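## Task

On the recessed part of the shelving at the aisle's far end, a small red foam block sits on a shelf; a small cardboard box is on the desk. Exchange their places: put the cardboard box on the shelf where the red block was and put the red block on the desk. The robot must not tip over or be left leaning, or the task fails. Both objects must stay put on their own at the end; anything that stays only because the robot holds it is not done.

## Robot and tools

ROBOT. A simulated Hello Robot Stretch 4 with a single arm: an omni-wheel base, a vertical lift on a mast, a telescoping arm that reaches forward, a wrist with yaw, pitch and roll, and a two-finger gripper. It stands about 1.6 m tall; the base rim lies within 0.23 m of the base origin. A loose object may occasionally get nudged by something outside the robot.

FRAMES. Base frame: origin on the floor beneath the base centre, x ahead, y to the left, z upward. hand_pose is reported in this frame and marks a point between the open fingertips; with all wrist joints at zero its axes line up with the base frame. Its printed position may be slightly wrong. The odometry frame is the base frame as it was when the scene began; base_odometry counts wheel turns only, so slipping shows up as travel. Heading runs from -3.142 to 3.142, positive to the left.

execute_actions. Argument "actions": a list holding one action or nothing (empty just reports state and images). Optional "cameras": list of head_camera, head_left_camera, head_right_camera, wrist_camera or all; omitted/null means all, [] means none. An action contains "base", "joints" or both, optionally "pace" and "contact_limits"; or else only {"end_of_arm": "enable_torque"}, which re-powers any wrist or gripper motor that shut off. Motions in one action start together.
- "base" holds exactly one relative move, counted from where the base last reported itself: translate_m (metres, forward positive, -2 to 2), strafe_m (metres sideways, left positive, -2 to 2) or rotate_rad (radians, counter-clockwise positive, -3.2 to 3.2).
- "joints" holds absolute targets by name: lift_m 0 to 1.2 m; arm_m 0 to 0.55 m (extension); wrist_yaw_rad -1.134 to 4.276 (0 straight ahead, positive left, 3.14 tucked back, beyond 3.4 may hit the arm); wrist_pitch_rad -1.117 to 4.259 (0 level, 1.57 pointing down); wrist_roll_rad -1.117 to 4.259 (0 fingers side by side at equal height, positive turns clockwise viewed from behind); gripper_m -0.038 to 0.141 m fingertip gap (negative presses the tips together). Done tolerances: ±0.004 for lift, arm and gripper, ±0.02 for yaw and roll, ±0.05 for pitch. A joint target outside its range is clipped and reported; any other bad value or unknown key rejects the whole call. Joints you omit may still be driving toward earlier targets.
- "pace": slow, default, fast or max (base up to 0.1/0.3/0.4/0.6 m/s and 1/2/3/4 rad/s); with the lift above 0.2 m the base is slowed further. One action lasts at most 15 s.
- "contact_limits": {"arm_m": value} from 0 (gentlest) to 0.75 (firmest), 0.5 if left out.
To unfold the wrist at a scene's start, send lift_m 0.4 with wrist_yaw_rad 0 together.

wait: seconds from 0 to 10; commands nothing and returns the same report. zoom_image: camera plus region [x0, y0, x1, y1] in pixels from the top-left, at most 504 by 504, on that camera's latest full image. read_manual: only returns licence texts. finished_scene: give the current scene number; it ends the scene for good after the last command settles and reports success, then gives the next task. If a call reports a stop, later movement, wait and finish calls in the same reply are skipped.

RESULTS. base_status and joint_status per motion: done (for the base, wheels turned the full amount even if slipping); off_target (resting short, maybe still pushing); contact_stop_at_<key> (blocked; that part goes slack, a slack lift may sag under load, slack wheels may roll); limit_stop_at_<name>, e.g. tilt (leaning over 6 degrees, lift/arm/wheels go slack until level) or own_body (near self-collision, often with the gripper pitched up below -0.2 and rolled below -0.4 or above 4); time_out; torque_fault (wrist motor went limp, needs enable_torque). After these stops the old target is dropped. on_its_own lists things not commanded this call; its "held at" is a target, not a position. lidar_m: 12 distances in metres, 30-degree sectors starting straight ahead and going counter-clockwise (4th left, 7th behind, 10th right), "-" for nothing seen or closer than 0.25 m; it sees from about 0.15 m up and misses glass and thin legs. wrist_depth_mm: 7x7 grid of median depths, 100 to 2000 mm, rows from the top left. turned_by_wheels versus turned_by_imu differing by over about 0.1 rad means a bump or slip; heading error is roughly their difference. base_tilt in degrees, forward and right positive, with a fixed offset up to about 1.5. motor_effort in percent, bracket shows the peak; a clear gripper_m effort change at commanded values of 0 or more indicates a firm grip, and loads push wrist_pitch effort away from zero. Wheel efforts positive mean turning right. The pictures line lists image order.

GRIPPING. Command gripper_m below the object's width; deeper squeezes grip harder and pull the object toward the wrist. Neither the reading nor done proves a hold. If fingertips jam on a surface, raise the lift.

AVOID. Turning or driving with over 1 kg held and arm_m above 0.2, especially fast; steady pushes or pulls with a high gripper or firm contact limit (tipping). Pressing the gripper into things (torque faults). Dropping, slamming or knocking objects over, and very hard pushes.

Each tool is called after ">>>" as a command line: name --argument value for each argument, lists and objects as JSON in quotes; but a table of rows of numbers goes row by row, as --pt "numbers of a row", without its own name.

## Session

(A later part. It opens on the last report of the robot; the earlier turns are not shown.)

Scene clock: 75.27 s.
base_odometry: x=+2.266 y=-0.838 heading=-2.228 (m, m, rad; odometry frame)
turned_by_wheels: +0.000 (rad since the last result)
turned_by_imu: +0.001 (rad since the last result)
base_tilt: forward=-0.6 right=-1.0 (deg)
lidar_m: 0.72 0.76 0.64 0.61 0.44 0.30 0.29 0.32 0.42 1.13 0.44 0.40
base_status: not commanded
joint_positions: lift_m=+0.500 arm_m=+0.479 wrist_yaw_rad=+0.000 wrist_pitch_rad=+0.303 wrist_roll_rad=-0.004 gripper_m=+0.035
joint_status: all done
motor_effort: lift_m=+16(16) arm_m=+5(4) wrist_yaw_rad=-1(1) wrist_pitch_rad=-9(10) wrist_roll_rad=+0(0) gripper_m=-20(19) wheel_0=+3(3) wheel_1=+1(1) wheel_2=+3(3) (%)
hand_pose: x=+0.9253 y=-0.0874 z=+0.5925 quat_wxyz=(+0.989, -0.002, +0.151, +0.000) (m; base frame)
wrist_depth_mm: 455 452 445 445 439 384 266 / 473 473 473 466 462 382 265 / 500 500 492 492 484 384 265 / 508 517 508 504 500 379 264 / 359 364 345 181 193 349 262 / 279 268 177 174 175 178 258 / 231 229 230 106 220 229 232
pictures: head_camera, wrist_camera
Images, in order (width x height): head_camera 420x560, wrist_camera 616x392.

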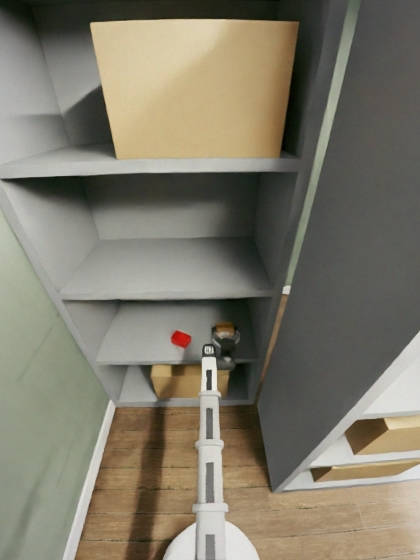

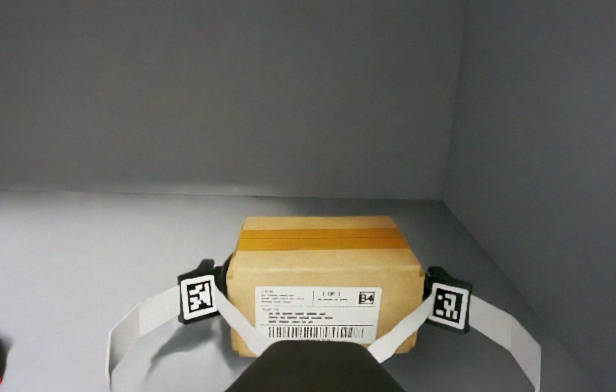

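>>> execute_actions --actions '[{"joints":{"lift_m":0.463},"pace":"slow"}]' --cameras '[]'

>>> execute_actions --actions '[{"joints":{"gripper_m":0.14}}]' --cameras '["wrist_camera"]'

>>> execute_actions --actions '[{"joints":{"arm_m":0.24},"pace":"fast"}]' --cameras '[]'

>>> execute_actions --actions '[{"base":{"strafe_m":0.22}}]' --cameras '["head_camera","wrist_camera"]'

Scene clock: 78.97 s.
base_odometry: x=+2.266 y=-0.838 heading=-2.228 (m, m, rad; odometry frame)
turned_by_wheels: +0.000 (rad since the last result)
turned_by_imu: +0.001 (rad since the last result)
base_tilt: forward=-0.6 right=-0.9 (deg)
lidar_m: 0.72 0.76 0.65 0.60 0.44 0.30 0.28 0.30 0.43 1.14 0.44 0.43
base_status: not commanded
joint_positions: lift_m=+0.463 arm_m=+0.479 wrist_yaw_rad=+0.000 wrist_pitch_rad=+0.303 wrist_roll_rad=-0.004 gripper_m=+0.035
joint_status: all done
motor_effort: lift_m=+16(17) arm_m=+5(5) wrist_yaw_rad=-1(1) wrist_pitch_rad=-9(9) wrist_roll_rad=+0(0) gripper_m=-21(20) wheel_0=+3(3) wheel_1=+1(1) wheel_2=+3(3) (%)
hand_pose: x=+0.9253 y=-0.0874 z=+0.5555 quat_wxyz=(+0.989, -0.002, +0.151, +0.000) (m; base frame)
wrist_depth_mm: 455 445 449 445 442 384 265 / 477 473 469 466 462 382 266 / 500 500 492 492 484 382 265 / 402 404 410 413 415 357 265 / 285 289 273 180 193 294 259 / 221 213 177 174 175 178 227 / 182 180 183 106 181 181 180
pictures: none
No camera images: the call's "cameras" was empty. Leave "cameras" out to get every camera's image.

Scene clock: 81.00 s.
base_odometry: x=+2.266 y=-0.838 heading=-2.228 (m, m, rad; odometry frame)
turned_by_wheels: +0.000 (rad since the last result)
turned_by_imu: +0.001 (rad since the last result)
base_tilt: forward=-0.6 right=-1.0 (deg)
lidar_m: 0.73 0.75 0.64 0.59 0.43 0.28 0.30 0.31 0.43 1.10 0.41 0.44
base_status: not commanded
joint_positions: lift_m=+0.463 arm_m=+0.479 wrist_yaw_rad=+0.000 wrist_pitch_rad=+0.302 wrist_roll_rad=-0.004 gripper_m=+0.140
joint_status: all done
motor_effort: lift_m=+16(16) arm_m=+5(5) wrist_yaw_rad=-2(2) wrist_pitch_rad=-6(10) wrist_roll_rad=+0(0) gripper_m=+1(22) wheel_0=+3(3) wheel_1=+1(1) wheel_2=+3(3) (%)
hand_pose: x=+0.9255 y=-0.0873 z=+0.5559 quat_wxyz=(+0.989, -0.002, +0.150, +0.000) (m; base frame)
wrist_depth_mm: 455 449 449 449 442 382 266 / 477 477 469 466 466 384 266 / 504 500 492 492 484 382 265 / 404 407 413 418 421 364 264 / 287 290 263 190 203 297 259 / 223 213 198 190 193 209 229 / 184 182 185 106 185 185 188
pictures: wrist_camera
Images, in order (width x height): wrist_camera 616x392.

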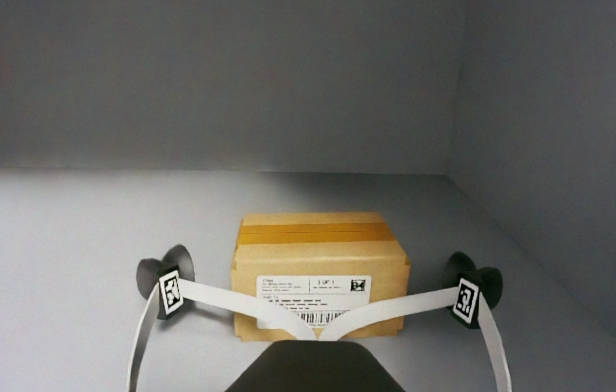

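Scene clock: 82.53 s.
base_odometry: x=+2.266 y=-0.838 heading=-2.228 (m, m, rad; odometry frame)
turned_by_wheels: +0.000 (rad since the last result)
turned_by_imu: +0.001 (rad since the last result)
base_tilt: forward=-0.7 right=-1.0 (deg)
lidar_m: 0.74 0.78 0.64 0.59 0.43 0.31 0.27 0.31 0.43 1.17 0.43 0.45
base_status: not commanded
joint_positions: lift_m=+0.463 arm_m=+0.241 wrist_yaw_rad=+0.000 wrist_pitch_rad=+0.302 wrist_roll_rad=-0.004 gripper_m=+0.140
joint_status: all done
motor_effort: lift_m=+16(16) arm_m=-5(5) wrist_yaw_rad=-1(2) wrist_pitch_rad=-7(7) wrist_roll_rad=+0(0) gripper_m=+1(1) wheel_0=+3(3) wheel_1=+1(1) wheel_2=+3(3) (%)
hand_pose: x=+0.6872 y=-0.0875 z=+0.5558 quat_wxyz=(+0.989, -0.002, +0.150, +0.000) (m; base frame)
wrist_depth_mm: 676 668 668 661 654 392 270 / 707 707 699 699 683 392 271 / 699 699 707 549 634 387 273 / 392 379 413 415 421 364 283 / 314 310 312 310 306 300 298 / 521 500 488 535 544 211 322 / 430 424 433 106 668 373 591
pictures: none
No camera images: the call's "cameras" was empty. Leave "cameras" out to get every camera's image.

Scene clock: 84.57 s.
base_odometry: x=+2.440 y=-0.972 heading=-2.228 (m, m, rad; odometry frame)
turned_by_wheels: +0.000 (rad since the last result)
turned_by_imu: +0.000 (rad since the last result)
base_tilt: forward=-0.7 right=-1.0 (deg)
lidar_m: 0.73 0.56 0.41 0.38 0.42 0.31 0.30 0.31 0.40 1.14 0.59 0.75
base_status: done
joint_positions: lift_m=+0.463 arm_m=+0.241 wrist_yaw_rad=+0.000 wrist_pitch_rad=+0.302 wrist_roll_rad=-0.004 gripper_m=+0.140
joint_status: not commanded
motor_effort: lift_m=+16(16) arm_m=-5(5) wrist_yaw_rad=+0(1) wrist_pitch_rad=-7(7) wrist_roll_rad=+0(0) gripper_m=+0(0) wheel_0=+0(9) wheel_1=+0(7) wheel_2=+1(4) (%)
hand_pose: x=+0.6872 y=-0.0874 z=+0.5558 quat_wxyz=(+0.989, -0.002, +0.150, +0.000) (m; base frame)
wrist_depth_mm: 603 661 661 661 654 647 597 / 609 707 707 691 683 683 597 / 597 699 699 707 707 699 569 / 407 410 413 368 421 410 413 / 310 309 309 306 303 300 300 / 621 778 484 508 307 211 574 / 615 452 433 106 433 430 585
pictures: head_camera, wrist_camera
Images, in order (width x height): head_camera 420x560, wrist_camera 616x392.

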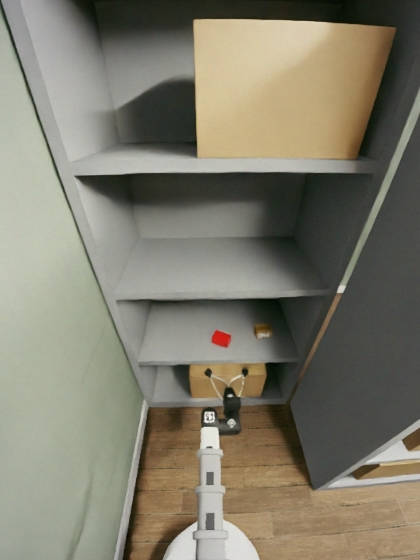

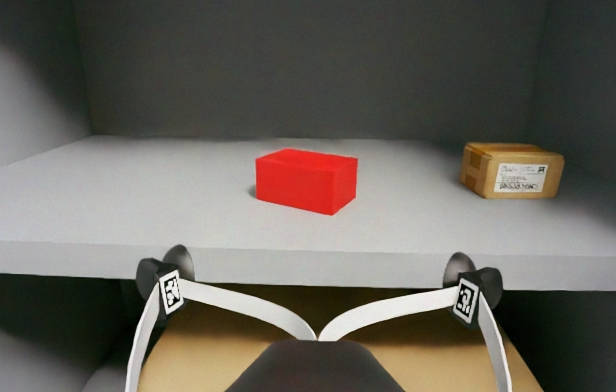

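>>> execute_actions --actions '[{"base":{"rotate_rad":0.18},"joints":{"lift_m":0.53,"wrist_yaw_rad":-0.62}}]' --cameras '[]'

>>> execute_actions --actions '[{"joints":{"arm_m":0.485},"pace":"fast"}]' --cameras '["head_camera","wrist_camera"]'

Scene clock: 93.87 s.
base_odometry: x=+2.440 y=-0.972 heading=-2.048 (m, m, rad; odometry frame)
turned_by_wheels: +0.180 (rad since the last result)
turned_by_imu: +0.182 (rad since the last result)
base_tilt: forward=-0.7 right=-1.0 (deg)
lidar_m: 0.73 0.51 0.38 0.37 0.37 0.31 0.29 0.34 0.54 0.73 0.61 0.76
base_status: done
joint_positions: lift_m=+0.530 arm_m=+0.241 wrist_yaw_rad=-0.620 wrist_pitch_rad=+0.302 wrist_roll_rad=-0.004 gripper_m=+0.140
joint_status: all done
motor_effort: lift_m=+26(27) arm_m=-5(5) wrist_yaw_rad=-2(11) wrist_pitch_rad=-5(5) wrist_roll_rad=+0(0) gripper_m=+2(2) wheel_0=+0(6) wheel_1=+0(7) wheel_2=+0(8) (%)
hand_pose: x=+0.5853 y=-0.2311 z=+0.6219 quat_wxyz=(+0.942, +0.044, +0.144, -0.301) (m; base frame)
wrist_depth_mm: 603 640 699 759 683 508 439 / 621 676 732 809 699 521 455 / 647 707 759 831 715 530 477 / 597 609 615 564 580 539 500 / 424 424 418 436 466 500 508 / 327 330 366 407 683 211 521 / 500 496 517 106 699 603 521
pictures: none
No camera images: the call's "cameras" was empty. Leave "cameras" out to get every camera's image.

Scene clock: 95.43 s.
base_odometry: x=+2.440 y=-0.972 heading=-2.048 (m, m, rad; odometry frame)
turned_by_wheels: +0.000 (rad since the last result)
turned_by_imu: +0.001 (rad since the last result)
base_tilt: forward=-0.6 right=-1.0 (deg)
lidar_m: 0.72 0.49 0.39 0.37 0.38 0.29 0.28 0.33 0.54 0.71 0.60 0.74
base_status: not commanded
joint_positions: lift_m=+0.530 arm_m=+0.484 wrist_yaw_rad=-0.620 wrist_pitch_rad=+0.302 wrist_roll_rad=-0.004 gripper_m=+0.140
joint_status: all done
motor_effort: lift_m=+26(26) arm_m=+5(4) wrist_yaw_rad=-2(2) wrist_pitch_rad=-7(7) wrist_roll_rad=+0(0) gripper_m=+2(1) wheel_0=+0(0) wheel_1=+1(0) wheel_2=+0(0) (%)
hand_pose: x=+0.8284 y=-0.2311 z=+0.6220 quat_wxyz=(+0.942, +0.044, +0.144, -0.301) (m; base frame)
wrist_depth_mm: 415 449 484 530 580 554 452 / 430 462 508 554 615 569 459 / 445 484 530 580 654 585 469 / 466 508 544 585 621 569 480 / 421 427 430 436 436 355 415 / 325 314 251 263 309 211 338 / 271 267 253 106 274 274 278
pictures: head_camera, wrist_camera
Images, in order (width x height): head_camera 420x560, wrist_camera 616x392.

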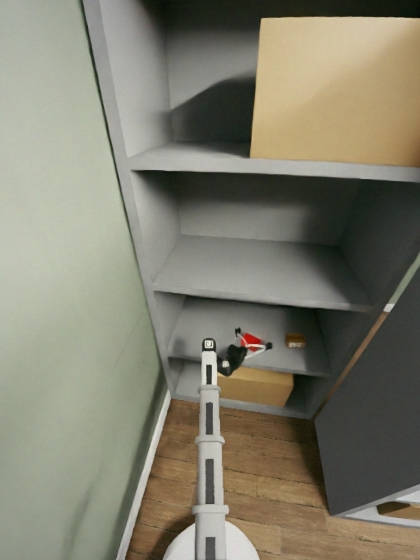

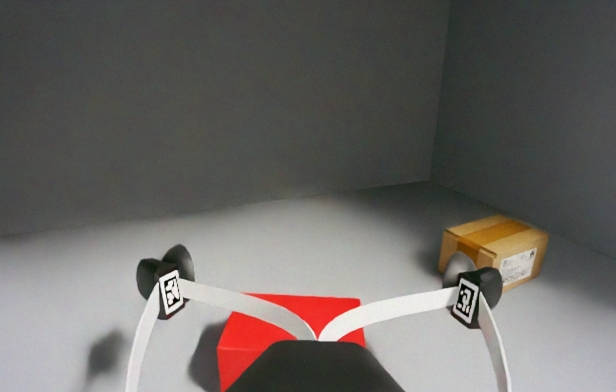

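>>> execute_actions --actions '[{"joints":{"arm_m":0.505,"lift_m":0.461}}]' --cameras '["wrist_camera"]'

Scene clock: 98.07 s.
base_odometry: x=+2.440 y=-0.972 heading=-2.048 (m, m, rad; odometry frame)
turned_by_wheels: +0.000 (rad since the last result)
turned_by_imu: +0.001 (rad since the last result)
base_tilt: forward=-0.6 right=-0.9 (deg)
lidar_m: 0.71 0.47 0.38 0.37 0.37 0.29 0.30 0.32 0.52 0.72 0.62 0.75
base_status: not commanded
joint_positions: lift_m=+0.461 arm_m=+0.504 wrist_yaw_rad=-0.620 wrist_pitch_rad=+0.302 wrist_roll_rad=-0.004 gripper_m=+0.140
joint_status: all done
motor_effort: lift_m=+15(26) arm_m=+5(4) wrist_yaw_rad=-1(2) wrist_pitch_rad=-4(4) wrist_roll_rad=+0(0) gripper_m=+1(2) wheel_0=+0(0) wheel_1=+1(1) wheel_2=+0(0) (%)
hand_pose: x=+0.8484 y=-0.2312 z=+0.5540 quat_wxyz=(+0.942, +0.044, +0.144, -0.301) (m; base frame)
wrist_depth_mm: 399 430 466 508 559 554 455 / 413 445 488 535 591 564 466 / 430 466 504 554 609 569 469 / 399 407 413 415 421 332 329 / 285 287 260 199 227 297 297 / 220 211 198 189 187 208 227 / 182 180 183 106 185 185 188
pictures: wrist_camera
Images, in order (width x height): wrist_camera 616x392.

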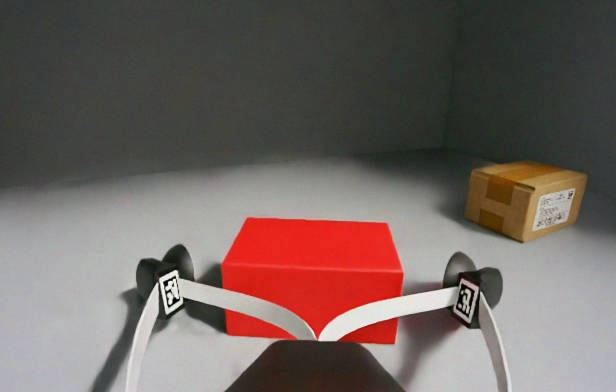

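>>> execute_actions --actions '[{"joints":{"gripper_m":0.035}}]' --cameras '[]'

>>> execute_actions --actions '[{"joints":{"lift_m":0.5}}]' --cameras '["wrist_camera"]'

>>> execute_actions --actions '[{"joints":{"arm_m":0,"wrist_yaw_rad":0},"pace":"fast"}]' --cameras '["wrist_camera"]'

Scene clock: 104.43 s.
base_odometry: x=+2.440 y=-0.972 heading=-2.048 (m, m, rad; odometry frame)
turned_by_wheels: +0.000 (rad since the last result)
turned_by_imu: +0.002 (rad since the last result)
base_tilt: forward=-0.6 right=-0.9 (deg)
lidar_m: 0.71 0.48 0.39 0.38 0.38 0.27 0.27 0.33 0.51 0.71 0.60 0.72
base_status: not commanded
joint_positions: lift_m=+0.461 arm_m=+0.504 wrist_yaw_rad=-0.620 wrist_pitch_rad=+0.302 wrist_roll_rad=-0.004 gripper_m=+0.035
joint_status: all done
motor_effort: lift_m=+15(15) arm_m=+5(5) wrist_yaw_rad=-1(2) wrist_pitch_rad=-6(9) wrist_roll_rad=+0(0) gripper_m=-18(17) wheel_0=+0(0) wheel_1=+0(1) wheel_2=+0(0) (%)
hand_pose: x=+0.8483 y=-0.2312 z=+0.5539 quat_wxyz=(+0.942, +0.044, +0.144, -0.301) (m; base frame)
wrist_depth_mm: 399 430 466 512 564 559 455 / 415 445 488 535 585 569 466 / 433 469 512 549 615 569 473 / 399 402 407 413 418 332 325 / 283 287 216 191 204 296 296 / 218 211 178 174 173 180 227 / 181 174 181 106 178 177 183
pictures: none
No camera images: the call's "cameras" was empty. Leave "cameras" out to get every camera's image.

Scene clock: 105.43 s.
base_odometry: x=+2.440 y=-0.972 heading=-2.048 (m, m, rad; odometry frame)
turned_by_wheels: +0.000 (rad since the last result)
turned_by_imu: +0.000 (rad since the last result)
base_tilt: forward=-0.6 right=-0.9 (deg)
lidar_m: 0.73 0.47 0.40 0.37 0.37 0.29 0.27 0.33 0.53 0.71 0.61 0.75
base_status: not commanded
joint_positions: lift_m=+0.500 arm_m=+0.504 wrist_yaw_rad=-0.620 wrist_pitch_rad=+0.302 wrist_roll_rad=-0.004 gripper_m=+0.035
joint_status: all done
motor_effort: lift_m=+26(27) arm_m=+5(5) wrist_yaw_rad=-1(1) wrist_pitch_rad=-6(5) wrist_roll_rad=+0(0) gripper_m=-21(18) wheel_0=+0(0) wheel_1=+0(0) wheel_2=+0(0) (%)
hand_pose: x=+0.8483 y=-0.2312 z=+0.5919 quat_wxyz=(+0.942, +0.044, +0.144, -0.301) (m; base frame)
wrist_depth_mm: 399 433 466 512 559 559 455 / 413 445 488 535 591 569 462 / 430 466 512 559 621 585 473 / 445 477 517 525 525 535 466 / 359 366 216 191 204 334 340 / 279 268 178 174 173 180 289 / 230 222 231 106 225 225 237
pictures: wrist_camera
Images, in order (width x height): wrist_camera 616x392.

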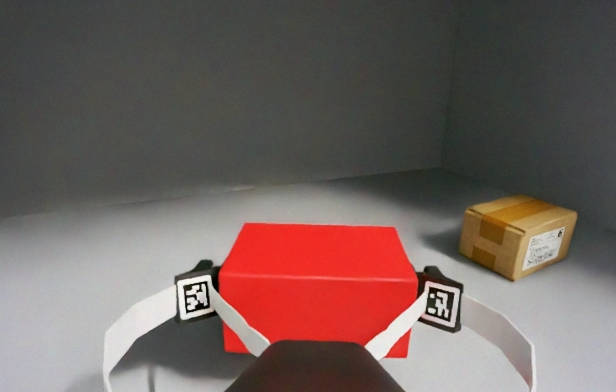

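Scene clock: 107.57 s.
base_odometry: x=+2.440 y=-0.972 heading=-2.048 (m, m, rad; odometry frame)
turned_by_wheels: +0.000 (rad since the last result)
turned_by_imu: +0.001 (rad since the last result)
base_tilt: forward=-0.6 right=-0.9 (deg)
lidar_m: 0.72 0.48 0.37 0.39 0.38 0.29 0.29 0.33 0.53 0.70 0.61 0.73
base_status: not commanded
joint_positions: lift_m=+0.500 arm_m=+0.001 wrist_yaw_rad=+0.000 wrist_pitch_rad=+0.302 wrist_roll_rad=-0.004 gripper_m=+0.035
joint_status: all done
motor_effort: lift_m=+26(27) arm_m=-5(4) wrist_yaw_rad=-1(4) wrist_pitch_rad=-8(5) wrist_roll_rad=-1(0) gripper_m=-20(20) wheel_0=+0(0) wheel_1=+1(0) wheel_2=+0(0) (%)
hand_pose: x=+0.4473 y=-0.0875 z=+0.5919 quat_wxyz=(+0.989, -0.002, +0.151, +0.000) (m; base frame)
wrist_depth_mm: 488 574 854 891 854 809 778 / 496 580 891 931 878 842 798 / 504 597 778 904 904 854 842 / 508 603 621 574 535 539 544 / 521 654 216 191 205 723 854 / 521 621 178 174 173 180 654 / 530 715 809 106 609 585 569
pictures: wrist_camera
Images, in order (width x height): wrist_camera 616x392.

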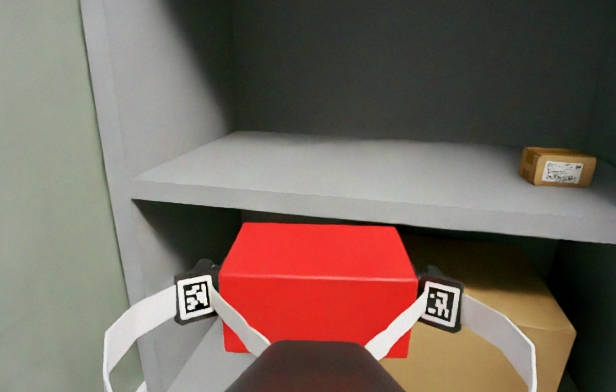

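>>> execute_actions --actions '[{"base":{"rotate_rad":-1.742}}]' --cameras '["head_camera"]'

>>> execute_actions --actions '[{"base":{"translate_m":0.65},"joints":{"lift_m":0.6}}]' --cameras '["head_camera"]'

Scene clock: 111.47 s.
base_odometry: x=+2.440 y=-0.972 heading=+2.493 (m, m, rad; odometry frame)
turned_by_wheels: -1.742 (rad since the last result)
turned_by_imu: -1.743 (rad since the last result)
base_tilt: forward=-0.6 right=-1.0 (deg)
lidar_m: 1.19 0.62 0.78 0.73 0.58 0.41 0.37 0.40 0.31 0.27 0.30 0.42
base_status: done
joint_positions: lift_m=+0.500 arm_m=+0.001 wrist_yaw_rad=+0.000 wrist_pitch_rad=+0.302 wrist_roll_rad=-0.004 gripper_m=+0.035
joint_status: not commanded
motor_effort: lift_m=+25(27) arm_m=-5(6) wrist_yaw_rad=+0(2) wrist_pitch_rad=-4(6) wrist_roll_rad=+0(0) gripper_m=-20(21) wheel_0=+2(8) wheel_1=+1(10) wheel_2=+0(7) (%)
hand_pose: x=+0.4473 y=-0.0875 z=+0.5920 quat_wxyz=(+0.989, -0.002, +0.151, +0.000) (m; base frame)
wrist_depth_mm: 544 820 - - - 1042 1042 / 554 798 - - 1138 1118 1060 / 554 798 - - 1182 946 960 / 559 1229 1983 - 1255 591 480 / 750 854 216 191 204 741 351 / 627 683 178 174 173 180 351 / 647 820 931 106 778 535 353
pictures: head_camera
Images, in order (width x height): head_camera 420x560.

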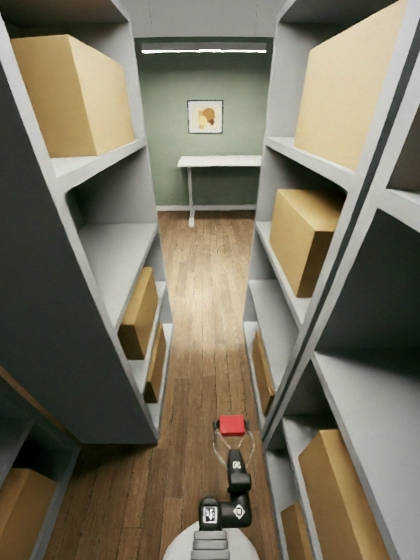

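Scene clock: 115.10 s.
base_odometry: x=+1.922 y=-0.580 heading=+2.494 (m, m, rad; odometry frame)
turned_by_wheels: +0.000 (rad since the last result)
turned_by_imu: +0.001 (rad since the last result)
base_tilt: forward=-0.7 right=-1.0 (deg)
lidar_m: 2.87 0.43 0.30 0.28 0.30 1.05 1.03 0.42 0.26 0.25 0.29 0.40
base_status: done
joint_positions: lift_m=+0.600 arm_m=+0.001 wrist_yaw_rad=+0.000 wrist_pitch_rad=+0.302 wrist_roll_rad=-0.004 gripper_m=+0.035
joint_status: all done
motor_effort: lift_m=+25(28) arm_m=-5(6) wrist_yaw_rad=-1(0) wrist_pitch_rad=-8(6) wrist_roll_rad=+0(0) gripper_m=-18(20) wheel_0=+3(6) wheel_1=+2(11) wheel_2=+1(11) (%)
hand_pose: x=+0.4473 y=-0.0874 z=+0.6920 quat_wxyz=(+0.989, -0.002, +0.151, +0.000) (m; base frame)
wrist_depth_mm: - - - - - - 466 / 535 - - - - 500 488 / 549 - - - - 525 508 / 580 - - - - 539 539 / 585 1661 216 191 204 564 559 / 640 661 178 174 173 181 452 / 683 1008 1060 106 842 634 373
pictures: head_camera
Images, in order (width x height): head_camera 420x560.

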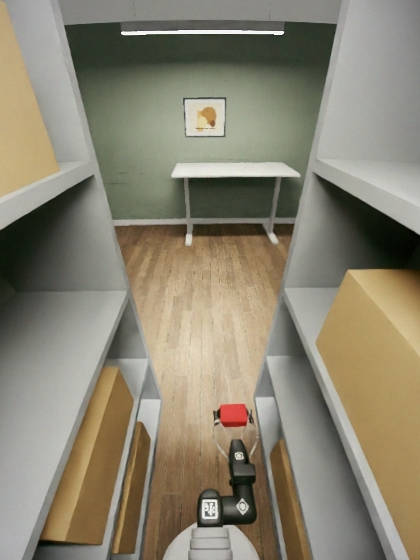

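>>> execute_actions --actions '[{"base":{"rotate_rad":0.015}}]' --cameras '[]'

>>> execute_actions --actions '[{"base":{"translate_m":2.0},"joints":{"lift_m":0.93},"pace":"fast"}]' --cameras '["head_camera"]'

>>> execute_actions --actions '[{"base":{"translate_m":0.3},"joints":{"arm_m":0.35},"pace":"fast"}]' --cameras '["head_camera","wrist_camera"]'

Scene clock: 117.63 s.
base_odometry: x=+1.922 y=-0.580 heading=+2.509 (m, m, rad; odometry frame)
turned_by_wheels: +0.015 (rad since the last result)
turned_by_imu: +0.016 (rad since the last result)
base_tilt: forward=-0.6 right=-0.9 (deg)
lidar_m: 2.89 0.43 0.29 0.28 0.29 1.08 1.03 0.40 0.29 0.27 0.29 0.43
base_status: done
joint_positions: lift_m=+0.600 arm_m=+0.001 wrist_yaw_rad=+0.000 wrist_pitch_rad=+0.302 wrist_roll_rad=-0.004 gripper_m=+0.035
joint_status: not commanded
motor_effort: lift_m=+25(24) arm_m=-5(5) wrist_yaw_rad=-1(1) wrist_pitch_rad=-8(7) wrist_roll_rad=+0(0) gripper_m=-20(21) wheel_0=-1(4) wheel_1=+0(1) wheel_2=+1(4) (%)
hand_pose: x=+0.4473 y=-0.0874 z=+0.6920 quat_wxyz=(+0.989, -0.002, +0.151, +0.000) (m; base frame)
wrist_depth_mm: 512 - - - - - 462 / 525 - - - - - 480 / 554 - - - - 525 504 / 580 - - - - 549 535 / 580 1708 216 191 204 559 554 / 647 661 178 174 174 181 452 / 691 991 1060 106 1025 634 375
pictures: none
No camera images: the call's "cameras" was empty. Leave "cameras" out to get every camera's image.

Scene clock: 124.00 s.
base_odometry: x=+0.309 y=+0.603 heading=+2.509 (m, m, rad; odometry frame)
turned_by_wheels: +0.000 (rad since the last result)
turned_by_imu: +0.001 (rad since the last result)
base_tilt: forward=-0.6 right=-1.0 (deg)
lidar_m: 0.89 0.94 1.87 1.84 1.95 1.22 1.24 1.22 1.95 1.84 1.30 0.93
base_status: done
joint_positions: lift_m=+0.930 arm_m=+0.001 wrist_yaw_rad=+0.000 wrist_pitch_rad=+0.302 wrist_roll_rad=-0.004 gripper_m=+0.035
joint_status: all done
motor_effort: lift_m=+25(29) arm_m=-5(5) wrist_yaw_rad=-1(1) wrist_pitch_rad=-6(6) wrist_roll_rad=+0(0) gripper_m=-18(22) wheel_0=-1(7) wheel_1=-1(11) wheel_2=+1(14) (%)
hand_pose: x=+0.4473 y=-0.0874 z=+1.0220 quat_wxyz=(+0.989, -0.002, +0.151, +0.000) (m; base frame)
wrist_depth_mm: 1366 1366 1366 1336 1336 1308 1308 / 1430 1430 1430 1397 1397 1397 1336 / 1499 1464 960 960 991 1008 1042 / 1618 1576 1576 1537 1499 1499 1499 / 1708 1661 216 190 204 1618 1576 / 1756 1756 178 174 173 180 1661 / 1499 1430 1397 106 1464 1464 1430
pictures: head_camera
Images, in order (width x height): head_camera 420x560.

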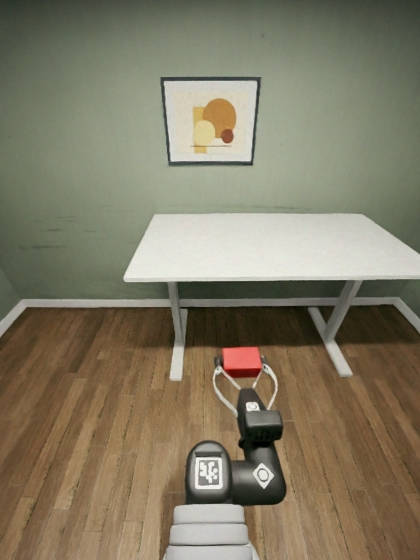

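Scene clock: 126.23 s.
base_odometry: x=+0.067 y=+0.780 heading=+2.509 (m, m, rad; odometry frame)
turned_by_wheels: +0.000 (rad since the last result)
turned_by_imu: +0.001 (rad since the last result)
base_tilt: forward=-0.6 right=-1.0 (deg)
lidar_m: 0.58 0.62 1.93 1.79 1.96 1.50 1.52 1.53 1.91 1.83 0.85 0.61
base_status: done
joint_positions: lift_m=+0.930 arm_m=+0.349 wrist_yaw_rad=+0.000 wrist_pitch_rad=+0.302 wrist_roll_rad=-0.004 gripper_m=+0.035
joint_status: all done
motor_effort: lift_m=+26(26) arm_m=+5(4) wrist_yaw_rad=-2(2) wrist_pitch_rad=-7(6) wrist_roll_rad=+0(0) gripper_m=-20(20) wheel_0=+2(7) wheel_1=+2(10) wheel_2=+1(9) (%)
hand_pose: x=+0.7954 y=-0.0873 z=+1.0220 quat_wxyz=(+0.989, -0.002, +0.151, +0.000) (m; base frame)
wrist_depth_mm: 768 759 750 741 741 732 723 / 809 798 788 778 768 759 750 / 854 831 831 820 798 788 798 / 544 554 564 564 564 569 580 / 387 392 216 191 204 404 402 / 300 290 178 174 173 180 309 / 249 238 249 106 241 241 249
pictures: head_camera, wrist_camera
Images, in order (width x height): head_camera 420x560, wrist_camera 616x392.

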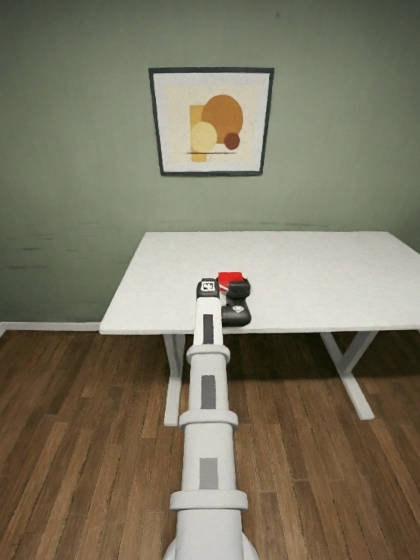

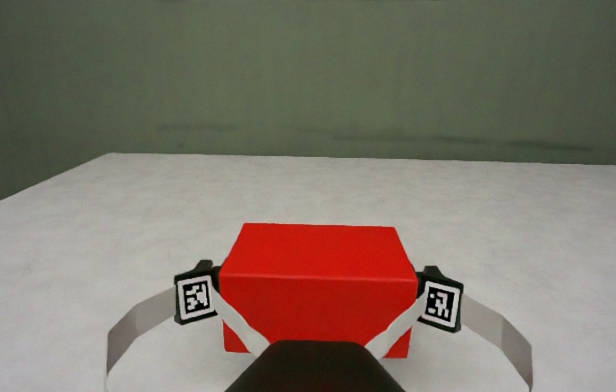

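>>> execute_actions --actions '[{"joints":{"lift_m":0.877},"pace":"slow"}]' --cameras '[]'

>>> execute_actions --actions '[{"joints":{"gripper_m":0.13}}]' --cameras '[]'

>>> execute_actions --actions '[{"joints":{"arm_m":0.1},"pace":"fast"}]' --cameras '["head_camera","wrist_camera"]'

Scene clock: 130.47 s.
base_odometry: x=+0.067 y=+0.780 heading=+2.509 (m, m, rad; odometry frame)
turned_by_wheels: +0.000 (rad since the last result)
turned_by_imu: +0.002 (rad since the last result)
base_tilt: forward=-0.6 right=-1.0 (deg)
lidar_m: 0.58 0.61 1.92 1.80 1.93 1.55 1.51 1.53 1.90 1.84 0.85 0.61
base_status: not commanded
joint_positions: lift_m=+0.877 arm_m=+0.349 wrist_yaw_rad=+0.000 wrist_pitch_rad=+0.302 wrist_roll_rad=-0.004 gripper_m=+0.035
joint_status: all done
motor_effort: lift_m=+15(26) arm_m=+5(5) wrist_yaw_rad=-2(2) wrist_pitch_rad=-7(5) wrist_roll_rad=+0(0) gripper_m=-18(19) wheel_0=+2(2) wheel_1=+2(2) wheel_2=+1(1) (%)
hand_pose: x=+0.7954 y=-0.0873 z=+0.9698 quat_wxyz=(+0.989, -0.002, +0.151, +0.000) (m; base frame)
wrist_depth_mm: 768 759 741 750 732 723 732 / 798 809 798 788 768 768 759 / 831 683 683 691 707 723 732 / 397 404 407 407 410 415 418 / 283 286 216 190 204 293 291 / 218 210 178 174 173 180 224 / 181 174 181 106 178 176 181
pictures: none
No camera images: the call's "cameras" was empty. Leave "cameras" out to get every camera's image.

Scene clock: 132.33 s.
base_odometry: x=+0.067 y=+0.780 heading=+2.509 (m, m, rad; odometry frame)
turned_by_wheels: +0.000 (rad since the last result)
turned_by_imu: +0.001 (rad since the last result)
base_tilt: forward=-0.6 right=-1.0 (deg)
lidar_m: 0.60 0.63 1.93 1.80 1.93 1.52 1.50 1.54 1.89 1.84 0.87 0.62
base_status: not commanded
joint_positions: lift_m=+0.877 arm_m=+0.349 wrist_yaw_rad=+0.001 wrist_pitch_rad=+0.299 wrist_roll_rad=-0.004 gripper_m=+0.130
joint_status: all done
motor_effort: lift_m=+15(16) arm_m=+5(5) wrist_yaw_rad=-4(4) wrist_pitch_rad=+2(8) wrist_roll_rad=+0(0) gripper_m=+1(22) wheel_0=+2(2) wheel_1=+2(2) wheel_2=+1(1) (%)
hand_pose: x=+0.7957 y=-0.0872 z=+0.9705 quat_wxyz=(+0.989, -0.002, +0.149, +0.001) (m; base frame)
wrist_depth_mm: 768 759 759 741 741 732 723 / 798 798 798 788 768 759 759 / 831 707 707 723 732 750 768 / 407 410 413 418 418 424 430 / 286 290 221 200 215 298 298 / 221 214 197 189 193 208 228 / 183 181 183 106 185 181 188
pictures: none
No camera images: the call's "cameras" was empty. Leave "cameras" out to get every camera's image.

Scene clock: 133.90 s.
base_odometry: x=+0.067 y=+0.780 heading=+2.509 (m, m, rad; odometry frame)
turned_by_wheels: +0.000 (rad since the last result)
turned_by_imu: +0.001 (rad since the last result)
base_tilt: forward=-0.7 right=-1.0 (deg)
lidar_m: 0.59 0.61 1.94 1.83 1.95 1.53 1.50 1.54 1.93 1.82 0.86 0.62
base_status: not commanded
joint_positions: lift_m=+0.877 arm_m=+0.101 wrist_yaw_rad=+0.000 wrist_pitch_rad=+0.302 wrist_roll_rad=-0.004 gripper_m=+0.130
joint_status: all done
motor_effort: lift_m=+16(15) arm_m=-5(6) wrist_yaw_rad=+0(5) wrist_pitch_rad=-8(4) wrist_roll_rad=+0(0) gripper_m=+2(0) wheel_0=+2(2) wheel_1=+2(2) wheel_2=+1(1) (%)
hand_pose: x=+0.5473 y=-0.0875 z=+0.9698 quat_wxyz=(+0.989, -0.002, +0.150, +0.000) (m; base frame)
wrist_depth_mm: 1008 991 976 960 960 946 931 / 1060 1042 1025 1025 1008 1008 991 / 1078 691 691 707 715 723 759 / 404 407 410 413 418 418 421 / 304 304 297 296 293 296 294 / 1308 1308 1255 1255 1205 290 1205 / 1366 1336 1336 106 1336 1308 1281
pictures: head_camera, wrist_camera
Images, in order (width x height): head_camera 420x560, wrist_camera 616x392.

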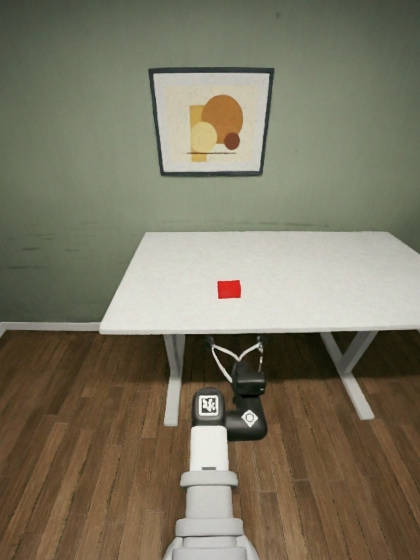

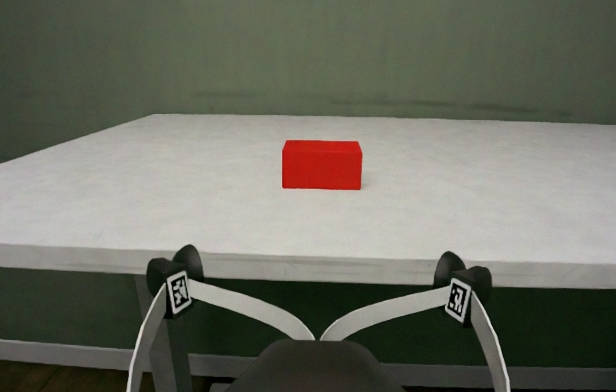

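>>> finished_scene --scene 1

The scene is finished: the task was done.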